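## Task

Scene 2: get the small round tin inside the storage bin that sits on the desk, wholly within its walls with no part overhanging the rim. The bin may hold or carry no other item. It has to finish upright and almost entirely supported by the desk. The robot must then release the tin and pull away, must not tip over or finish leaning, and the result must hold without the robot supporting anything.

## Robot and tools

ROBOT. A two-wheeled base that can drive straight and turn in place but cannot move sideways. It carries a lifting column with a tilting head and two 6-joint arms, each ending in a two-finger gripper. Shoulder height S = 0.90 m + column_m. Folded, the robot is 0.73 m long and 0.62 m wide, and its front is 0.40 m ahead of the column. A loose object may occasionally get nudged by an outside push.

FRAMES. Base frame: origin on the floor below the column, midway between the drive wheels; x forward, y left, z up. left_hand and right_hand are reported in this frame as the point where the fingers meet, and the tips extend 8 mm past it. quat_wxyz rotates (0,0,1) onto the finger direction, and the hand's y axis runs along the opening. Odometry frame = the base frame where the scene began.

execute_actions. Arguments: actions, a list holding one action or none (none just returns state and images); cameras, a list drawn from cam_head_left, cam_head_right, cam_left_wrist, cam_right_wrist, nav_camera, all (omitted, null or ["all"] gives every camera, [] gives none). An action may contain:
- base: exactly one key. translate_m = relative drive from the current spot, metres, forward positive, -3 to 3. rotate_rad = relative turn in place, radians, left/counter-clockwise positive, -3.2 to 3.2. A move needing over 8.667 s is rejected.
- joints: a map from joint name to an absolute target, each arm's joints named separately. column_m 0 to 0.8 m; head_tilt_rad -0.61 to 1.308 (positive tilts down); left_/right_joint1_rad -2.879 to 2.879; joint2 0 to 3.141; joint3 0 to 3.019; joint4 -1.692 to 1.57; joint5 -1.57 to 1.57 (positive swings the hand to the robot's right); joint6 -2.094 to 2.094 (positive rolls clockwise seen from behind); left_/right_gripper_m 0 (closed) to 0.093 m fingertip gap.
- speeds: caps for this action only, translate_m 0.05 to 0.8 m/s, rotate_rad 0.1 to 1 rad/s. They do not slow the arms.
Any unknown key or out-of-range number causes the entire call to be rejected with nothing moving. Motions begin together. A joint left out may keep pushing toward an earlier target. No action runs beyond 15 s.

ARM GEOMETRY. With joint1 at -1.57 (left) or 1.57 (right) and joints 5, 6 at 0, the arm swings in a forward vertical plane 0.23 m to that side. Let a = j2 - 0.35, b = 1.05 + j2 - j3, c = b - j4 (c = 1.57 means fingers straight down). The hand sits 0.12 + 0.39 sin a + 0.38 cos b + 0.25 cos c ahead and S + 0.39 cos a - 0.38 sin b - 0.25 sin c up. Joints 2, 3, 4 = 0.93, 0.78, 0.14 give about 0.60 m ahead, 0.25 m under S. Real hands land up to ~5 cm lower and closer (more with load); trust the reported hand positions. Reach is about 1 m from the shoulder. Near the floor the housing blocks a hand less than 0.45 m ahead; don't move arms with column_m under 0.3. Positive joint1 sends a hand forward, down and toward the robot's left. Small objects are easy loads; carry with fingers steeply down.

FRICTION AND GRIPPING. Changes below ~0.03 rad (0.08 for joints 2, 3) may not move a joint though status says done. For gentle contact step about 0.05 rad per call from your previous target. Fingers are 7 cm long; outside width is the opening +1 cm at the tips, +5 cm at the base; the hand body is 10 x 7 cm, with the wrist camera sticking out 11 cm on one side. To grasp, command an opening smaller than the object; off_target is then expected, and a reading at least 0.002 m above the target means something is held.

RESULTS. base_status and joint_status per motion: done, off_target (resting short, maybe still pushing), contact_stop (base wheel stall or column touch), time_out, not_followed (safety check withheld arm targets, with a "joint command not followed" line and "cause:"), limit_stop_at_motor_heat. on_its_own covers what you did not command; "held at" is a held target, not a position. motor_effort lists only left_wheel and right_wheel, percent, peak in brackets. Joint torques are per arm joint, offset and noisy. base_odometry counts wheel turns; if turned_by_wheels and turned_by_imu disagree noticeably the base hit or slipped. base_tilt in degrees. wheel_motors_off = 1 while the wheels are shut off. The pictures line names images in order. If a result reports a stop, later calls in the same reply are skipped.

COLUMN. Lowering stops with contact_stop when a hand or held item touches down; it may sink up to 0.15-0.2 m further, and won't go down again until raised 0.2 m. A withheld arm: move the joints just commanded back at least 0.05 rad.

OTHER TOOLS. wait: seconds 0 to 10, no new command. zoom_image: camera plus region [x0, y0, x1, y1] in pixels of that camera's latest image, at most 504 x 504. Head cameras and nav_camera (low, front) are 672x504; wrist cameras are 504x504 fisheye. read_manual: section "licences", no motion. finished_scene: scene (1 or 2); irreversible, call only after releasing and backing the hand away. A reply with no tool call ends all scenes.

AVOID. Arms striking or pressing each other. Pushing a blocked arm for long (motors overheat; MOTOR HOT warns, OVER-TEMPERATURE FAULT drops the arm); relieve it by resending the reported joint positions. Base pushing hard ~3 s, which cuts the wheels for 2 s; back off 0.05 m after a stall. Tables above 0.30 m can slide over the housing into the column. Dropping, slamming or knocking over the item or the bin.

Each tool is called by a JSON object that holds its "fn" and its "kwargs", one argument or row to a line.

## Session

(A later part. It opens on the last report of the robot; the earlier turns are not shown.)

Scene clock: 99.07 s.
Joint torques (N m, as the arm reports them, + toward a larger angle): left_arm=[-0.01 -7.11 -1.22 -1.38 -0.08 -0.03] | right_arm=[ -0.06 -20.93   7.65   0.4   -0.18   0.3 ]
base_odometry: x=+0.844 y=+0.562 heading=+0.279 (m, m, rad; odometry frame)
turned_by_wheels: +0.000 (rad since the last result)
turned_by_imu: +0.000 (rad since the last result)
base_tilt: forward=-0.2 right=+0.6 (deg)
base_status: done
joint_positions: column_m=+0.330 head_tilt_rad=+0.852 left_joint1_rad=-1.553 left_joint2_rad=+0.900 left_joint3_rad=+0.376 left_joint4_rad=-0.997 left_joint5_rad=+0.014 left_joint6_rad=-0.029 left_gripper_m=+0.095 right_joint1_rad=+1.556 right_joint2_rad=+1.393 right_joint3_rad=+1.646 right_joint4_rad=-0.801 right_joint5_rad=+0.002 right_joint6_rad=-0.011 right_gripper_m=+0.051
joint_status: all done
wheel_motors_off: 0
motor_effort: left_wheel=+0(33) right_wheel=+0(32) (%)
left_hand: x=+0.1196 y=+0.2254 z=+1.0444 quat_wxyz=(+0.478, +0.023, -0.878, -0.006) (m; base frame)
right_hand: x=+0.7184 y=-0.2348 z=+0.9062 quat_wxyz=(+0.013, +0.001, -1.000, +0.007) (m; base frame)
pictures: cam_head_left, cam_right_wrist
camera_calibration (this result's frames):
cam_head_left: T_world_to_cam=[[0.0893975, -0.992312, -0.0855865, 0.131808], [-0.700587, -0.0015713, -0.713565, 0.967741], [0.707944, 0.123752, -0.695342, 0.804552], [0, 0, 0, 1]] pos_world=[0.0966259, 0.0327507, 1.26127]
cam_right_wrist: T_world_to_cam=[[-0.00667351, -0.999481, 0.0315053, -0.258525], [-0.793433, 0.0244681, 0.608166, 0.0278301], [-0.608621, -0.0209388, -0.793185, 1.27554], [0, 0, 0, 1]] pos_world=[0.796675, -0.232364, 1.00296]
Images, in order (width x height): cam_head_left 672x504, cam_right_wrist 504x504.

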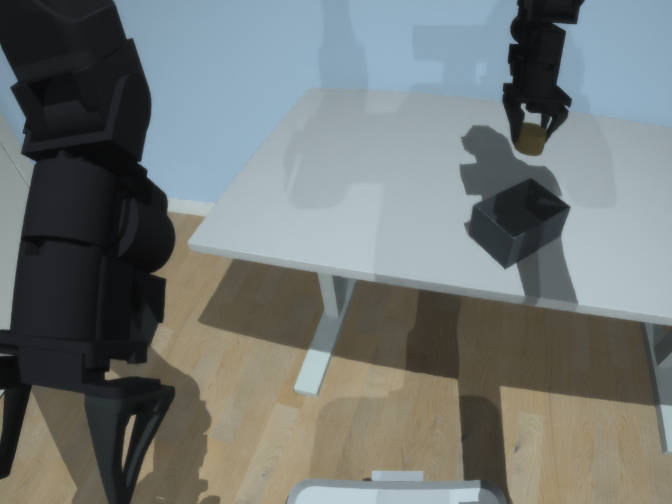

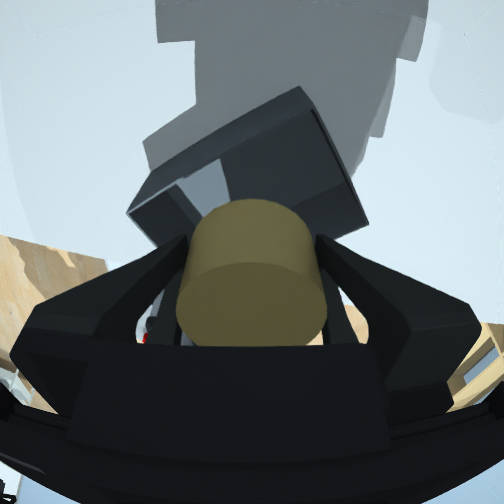

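{"fn": "execute_actions", "kwargs": {
  "actions": [
    {"base":{"translate_m":-0.043},"joints":{"right_joint6_rad":-0.5,"column_m":0.29}}
  ],
  "cameras": ["cam_head_left","cam_right_wrist"]
}}

Scene clock: 107.73 s.
Joint torques (N m, as the arm reports them, + toward a larger angle): left_arm=[-0.31 -7.6  -1.06 -1.24 -0.07 -0.03] | right_arm=[ -0.04 -21.04   7.61   0.43  -0.23   0.1 ]
base_odometry: x=+0.802 y=+0.550 heading=+0.279 (m, m, rad; odometry frame)
turned_by_wheels: +0.000 (rad since the last result)
turned_by_imu: +0.000 (rad since the last result)
base_tilt: forward=-0.2 right=+0.5 (deg)
base_status: done
joint_positions: column_m=+0.290 head_tilt_rad=+0.852 left_joint1_rad=-1.553 left_joint2_rad=+0.899 left_joint3_rad=+0.372 left_joint4_rad=-0.997 left_joint5_rad=+0.014 left_joint6_rad=-0.029 left_gripper_m=+0.095 right_joint1_rad=+1.556 right_joint2_rad=+1.393 right_joint3_rad=+1.646 right_joint4_rad=-0.801 right_joint5_rad=+0.002 right_joint6_rad=-0.487 right_gripper_m=+0.051
joint_status: all done
wheel_motors_off: 0
motor_effort: left_wheel=-1(33) right_wheel=+0(35) (%)
left_hand: x=+0.1179 y=+0.2254 z=+1.0051 quat_wxyz=(+0.479, +0.023, -0.877, -0.006) (m; base frame)
right_hand: x=+0.7183 y=-0.2348 z=+0.8662 quat_wxyz=(+0.014, +0.237, -0.971, +0.004) (m; base frame)
pictures: cam_head_left, cam_right_wrist
camera_calibration (this result's frames):
cam_head_left: T_world_to_cam=[[0.0893729, -0.992312, -0.0856122, 0.128419], [-0.700792, -0.0015713, -0.713364, 0.938954], [0.707745, 0.123752, -0.695545, 0.77701], [0, 0, 0, 1]] pos_world=[0.0966102, 0.0327507, 1.22126]
cam_right_wrist: T_world_to_cam=[[0.452198, -0.891731, 0.0182464, -0.550092], [-0.710471, -0.347763, 0.611794, -0.0980731], [-0.53921, -0.289615, -0.790807, 1.12874], [0, 0, 0, 1]] pos_world=[0.7877, -0.19774, 0.962653]
Images, in order (width x height): cam_head_left 672x504, cam_right_wrist 504x504.

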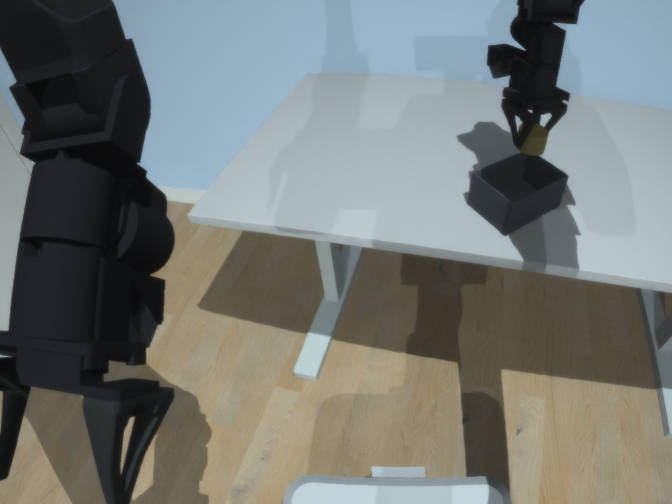

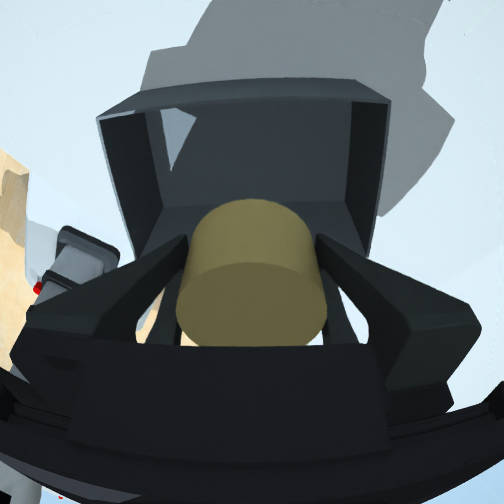

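{"fn": "execute_actions", "kwargs": {
  "actions": [
    {"joints":{"column_m":0.235}}
  ],
  "cameras": ["cam_head_left","cam_right_wrist"]
}}

Scene clock: 112.57 s.
Joint torques (N m, as the arm reports them, + toward a larger angle): left_arm=[-0.25 -6.96 -0.95 -1.48 -0.08 -0.04] | right_arm=[ -0.04 -20.72   7.57   0.42  -0.23   0.09]
base_odometry: x=+0.802 y=+0.550 heading=+0.279 (m, m, rad; odometry frame)
turned_by_wheels: +0.000 (rad since the last result)
turned_by_imu: +0.000 (rad since the last result)
base_tilt: forward=-0.2 right=+0.6 (deg)
base_status: not commanded
joint_positions: column_m=+0.235 head_tilt_rad=+0.852 left_joint1_rad=-1.553 left_joint2_rad=+0.899 left_joint3_rad=+0.372 left_joint4_rad=-0.997 left_joint5_rad=+0.014 left_joint6_rad=-0.029 left_gripper_m=+0.095 right_joint1_rad=+1.556 right_joint2_rad=+1.393 right_joint3_rad=+1.646 right_joint4_rad=-0.801 right_joint5_rad=+0.002 right_joint6_rad=-0.487 right_gripper_m=+0.051
joint_status: all done
wheel_motors_off: 0
motor_effort: left_wheel=+0(0) right_wheel=+0(0) (%)
left_hand: x=+0.1179 y=+0.2254 z=+0.9501 quat_wxyz=(+0.479, +0.023, -0.877, -0.006) (m; base frame)
right_hand: x=+0.7183 y=-0.2348 z=+0.8112 quat_wxyz=(+0.014, +0.237, -0.971, +0.004) (m; base frame)
pictures: cam_head_left, cam_right_wrist
camera_calibration (this result's frames):
cam_head_left: T_world_to_cam=[[0.0893729, -0.992312, -0.0856122, 0.123711], [-0.700793, -0.0015713, -0.713363, 0.899728], [0.707744, 0.123752, -0.695545, 0.738764], [0, 0, 0, 1]] pos_world=[0.0966101, 0.0327507, 1.16627]
cam_right_wrist: T_world_to_cam=[[0.452198, -0.891731, 0.0182464, -0.549088], [-0.710471, -0.347763, 0.611794, -0.0644321], [-0.53921, -0.289615, -0.790807, 1.08526], [0, 0, 0, 1]] pos_world=[0.7877, -0.19774, 0.907665]
Images, in order (width x height): cam_head_left 672x504, cam_right_wrist 504x504.

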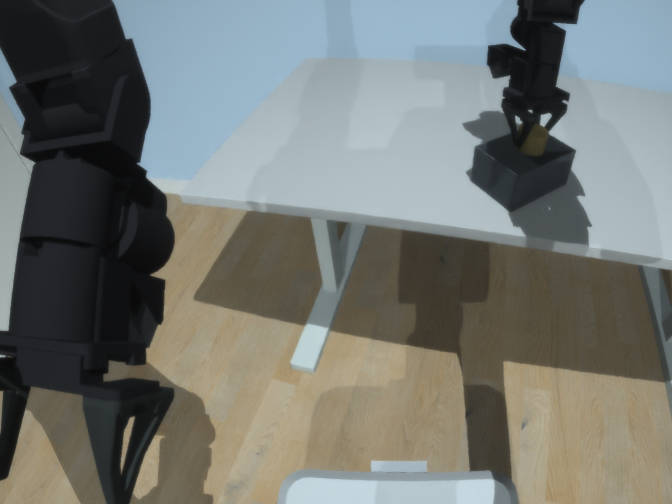

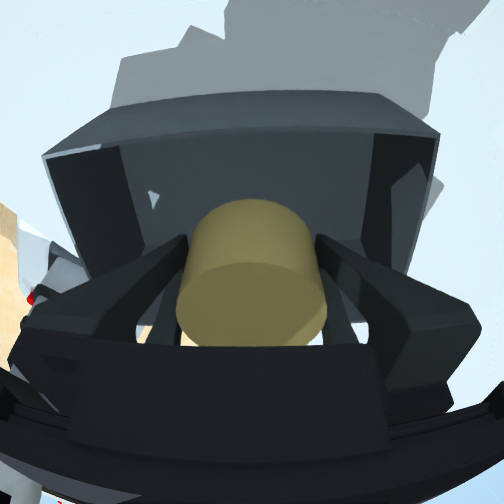

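{"fn": "execute_actions", "kwargs": {
  "actions": [
    {"joints":{"column_m":0.19}}
  ],
  "cameras": ["cam_head_left","cam_right_wrist"]
}}

Scene clock: 117.30 s.
Joint torques (N m, as the arm reports them, + toward a larger angle): left_arm=[ 0.   -7.13 -1.   -1.36 -0.08 -0.04] | right_arm=[ -0.02 -20.91   7.65   0.38  -0.23   0.09]
base_odometry: x=+0.802 y=+0.550 heading=+0.279 (m, m, rad; odometry frame)
turned_by_wheels: +0.000 (rad since the last result)
turned_by_imu: +0.000 (rad since the last result)
base_tilt: forward=-0.2 right=+0.6 (deg)
base_status: not commanded
joint_positions: column_m=+0.190 head_tilt_rad=+0.852 left_joint1_rad=-1.553 left_joint2_rad=+0.899 left_joint3_rad=+0.372 left_joint4_rad=-0.997 left_joint5_rad=+0.014 left_joint6_rad=-0.029 left_gripper_m=+0.095 right_joint1_rad=+1.556 right_joint2_rad=+1.393 right_joint3_rad=+1.646 right_joint4_rad=-0.801 right_joint5_rad=+0.002 right_joint6_rad=-0.487 right_gripper_m=+0.051
joint_status: all done
wheel_motors_off: 0
motor_effort: left_wheel=-1(1) right_wheel=-1(0) (%)
left_hand: x=+0.1179 y=+0.2254 z=+0.9051 quat_wxyz=(+0.479, +0.023, -0.877, -0.006) (m; base frame)
right_hand: x=+0.7183 y=-0.2348 z=+0.7662 quat_wxyz=(+0.014, +0.237, -0.971, +0.004) (m; base frame)
pictures: cam_head_left, cam_right_wrist
camera_calibration (this result's frames):
cam_head_left: T_world_to_cam=[[0.0893729, -0.992312, -0.0856122, 0.119858], [-0.700792, -0.0015713, -0.713364, 0.86762], [0.707745, 0.123752, -0.695545, 0.707458], [0, 0, 0, 1]] pos_world=[0.0966102, 0.0327507, 1.12126]
cam_right_wrist: T_world_to_cam=[[0.452198, -0.891731, 0.0182464, -0.548267], [-0.710471, -0.347763, 0.611794, -0.0368957], [-0.53921, -0.289615, -0.790807, 1.04966], [0, 0, 0, 1]] pos_world=[0.7877, -0.19774, 0.862656]
Images, in order (width x height): cam_head_left 672x504, cam_right_wrist 504x504.

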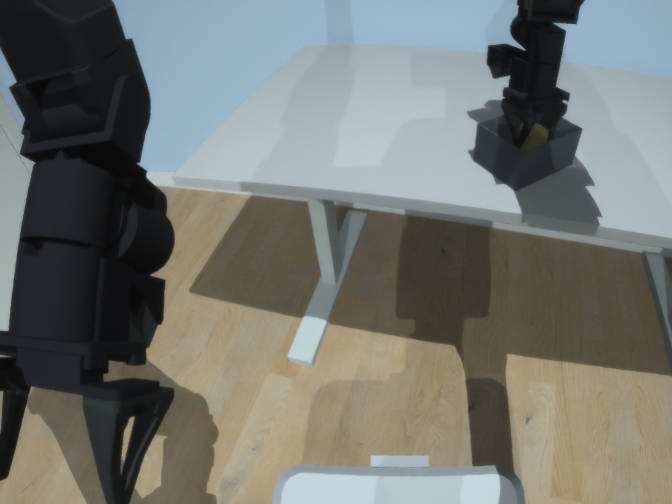

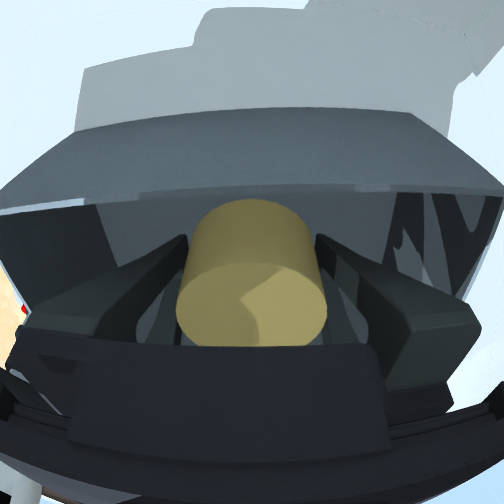

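{"fn": "execute_actions", "kwargs": {
  "actions": [
    {"joints":{"right_gripper_m":0.066}}
  ],
  "cameras": []
}}

{"fn": "execute_actions", "kwargs": {
  "actions": [
    {"joints":{"column_m":0.36}}
  ],
  "cameras": ["cam_right_wrist"]
}}

{"fn": "execute_actions", "kwargs": {
  "actions": [
    {"base":{"translate_m":-0.5}}
  ],
  "cameras": ["cam_head_left"]
}}

Scene clock: 121.07 s.
Joint torques (N m, as the arm reports them, + toward a larger angle): left_arm=[ 0.15 -7.19 -0.94 -1.33 -0.07 -0.04] | right_arm=[ -0.02 -20.97   7.65   0.42  -0.23   0.09]
base_odometry: x=+0.802 y=+0.550 heading=+0.279 (m, m, rad; odometry frame)
turned_by_wheels: +0.000 (rad since the last result)
turned_by_imu: +0.000 (rad since the last result)
base_tilt: forward=-0.2 right=+0.6 (deg)
base_status: not commanded
joint_positions: column_m=+0.190 head_tilt_rad=+0.852 left_joint1_rad=-1.553 left_joint2_rad=+0.899 left_joint3_rad=+0.372 left_joint4_rad=-0.997 left_joint5_rad=+0.014 left_joint6_rad=-0.029 left_gripper_m=+0.095 right_joint1_rad=+1.556 right_joint2_rad=+1.393 right_joint3_rad=+1.646 right_joint4_rad=-0.801 right_joint5_rad=+0.001 right_joint6_rad=-0.487 right_gripper_m=+0.066
joint_status: all done
wheel_motors_off: 0
motor_effort: left_wheel=-1(0) right_wheel=+0(0) (%)
left_hand: x=+0.1179 y=+0.2254 z=+0.9051 quat_wxyz=(+0.479, +0.023, -0.877, -0.006) (m; base frame)
right_hand: x=+0.7183 y=-0.2348 z=+0.7662 quat_wxyz=(+0.014, +0.237, -0.971, +0.004) (m; base frame)
pictures: none
No camera images: the call's "cameras" was empty. Leave "cameras" out to get every camera's image.

Scene clock: 123.87 s.
Joint torques (N m, as the arm reports them, + toward a larger angle): left_arm=[-0.27 -7.73 -0.93 -1.31 -0.08 -0.07] | right_arm=[ -0.08 -20.8    7.65   0.41  -0.22   0.1 ]
base_odometry: x=+0.802 y=+0.550 heading=+0.279 (m, m, rad; odometry frame)
turned_by_wheels: +0.000 (rad since the last result)
turned_by_imu: +0.000 (rad since the last result)
base_tilt: forward=-0.1 right=+0.5 (deg)
base_status: not commanded
joint_positions: column_m=+0.360 head_tilt_rad=+0.852 left_joint1_rad=-1.553 left_joint2_rad=+0.899 left_joint3_rad=+0.372 left_joint4_rad=-0.997 left_joint5_rad=+0.014 left_joint6_rad=-0.029 left_gripper_m=+0.095 right_joint1_rad=+1.556 right_joint2_rad=+1.393 right_joint3_rad=+1.646 right_joint4_rad=-0.801 right_joint5_rad=+0.001 right_joint6_rad=-0.487 right_gripper_m=+0.066
joint_status: all done
wheel_motors_off: 0
motor_effort: left_wheel=+0(0) right_wheel=+0(1) (%)
left_hand: x=+0.1179 y=+0.2254 z=+1.0749 quat_wxyz=(+0.479, +0.023, -0.877, -0.006) (m; base frame)
right_hand: x=+0.7183 y=-0.2348 z=+0.9361 quat_wxyz=(+0.014, +0.237, -0.971, +0.004) (m; base frame)
pictures: cam_right_wrist
camera_calibration (this result's frames):
cam_right_wrist: T_world_to_cam=[[0.452189, -0.891742, 0.0179078, -0.550988], [-0.710477, -0.347989, 0.611659, -0.14072], [-0.53921, -0.289309, -0.790919, 1.18419], [0, 0, 0, 1]] pos_world=[0.7877, -0.197712, 1.03254]
Images, in order (width x height): cam_right_wrist 504x504.

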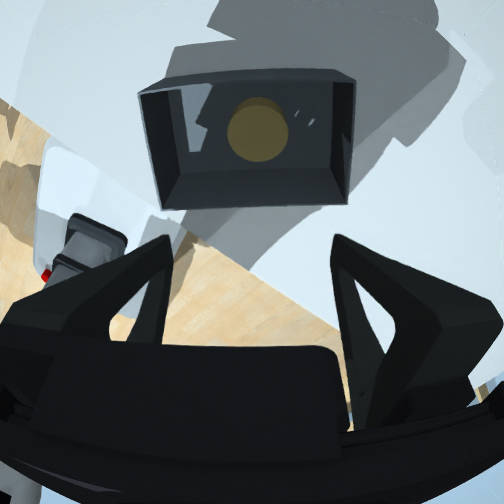

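Scene clock: 126.47 s.
Joint torques (N m, as the arm reports them, + toward a larger angle): left_arm=[-0.1  -7.28 -0.71 -1.33 -0.07 -0.04] | right_arm=[  0.11 -21.13   7.61   0.46  -0.22   0.1 ]
base_odometry: x=+0.322 y=+0.412 heading=+0.280 (m, m, rad; odometry frame)
turned_by_wheels: +0.001 (rad since the last result)
turned_by_imu: +0.002 (rad since the last result)
base_tilt: forward=-0.1 right=+0.4 (deg)
base_status: done
joint_positions: column_m=+0.360 head_tilt_rad=+0.853 left_joint1_rad=-1.553 left_joint2_rad=+0.898 left_joint3_rad=+0.371 left_joint4_rad=-0.997 left_joint5_rad=+0.014 left_joint6_rad=-0.029 left_gripper_m=+0.095 right_joint1_rad=+1.556 right_joint2_rad=+1.393 right_joint3_rad=+1.646 right_joint4_rad=-0.802 right_joint5_rad=+0.001 right_joint6_rad=-0.487 right_gripper_m=+0.066
joint_status: not commanded
wheel_motors_off: 0
motor_effort: left_wheel=-1(37) right_wheel=-3(35) (%)
left_hand: x=+0.1172 y=+0.2253 z=+1.0753 quat_wxyz=(+0.480, +0.023, -0.877, -0.006) (m; base frame)
right_hand: x=+0.7181 y=-0.2348 z=+0.9361 quat_wxyz=(+0.014, +0.237, -0.971, +0.004) (m; base frame)
pictures: cam_head_left
camera_calibration (this result's frames):
cam_head_left: T_world_to_cam=[[0.0893515, -0.992312, -0.0856346, 0.134432], [-0.700971, -0.0015713, -0.713188, 0.988571], [0.707571, 0.123752, -0.695722, 0.825856], [0, 0, 0, 1]] pos_world=[0.0965965, 0.0327507, 1.29112]
Images, in order (width x height): cam_head_left 672x504.

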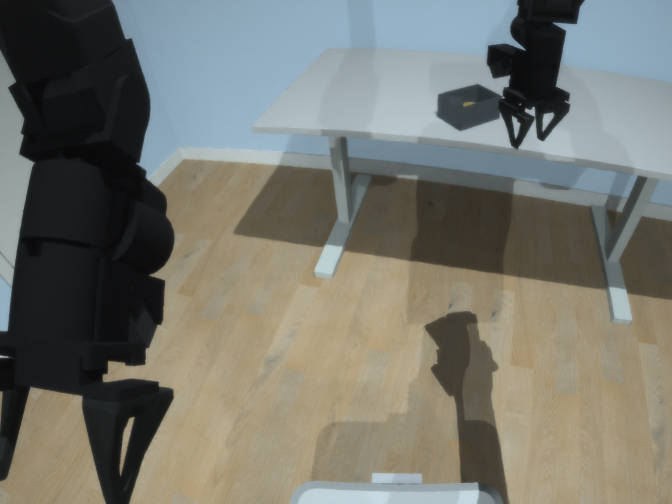

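{"fn": "finished_scene", "kwargs": {
  "scene": 2
}}

The scene is finished: the task was done.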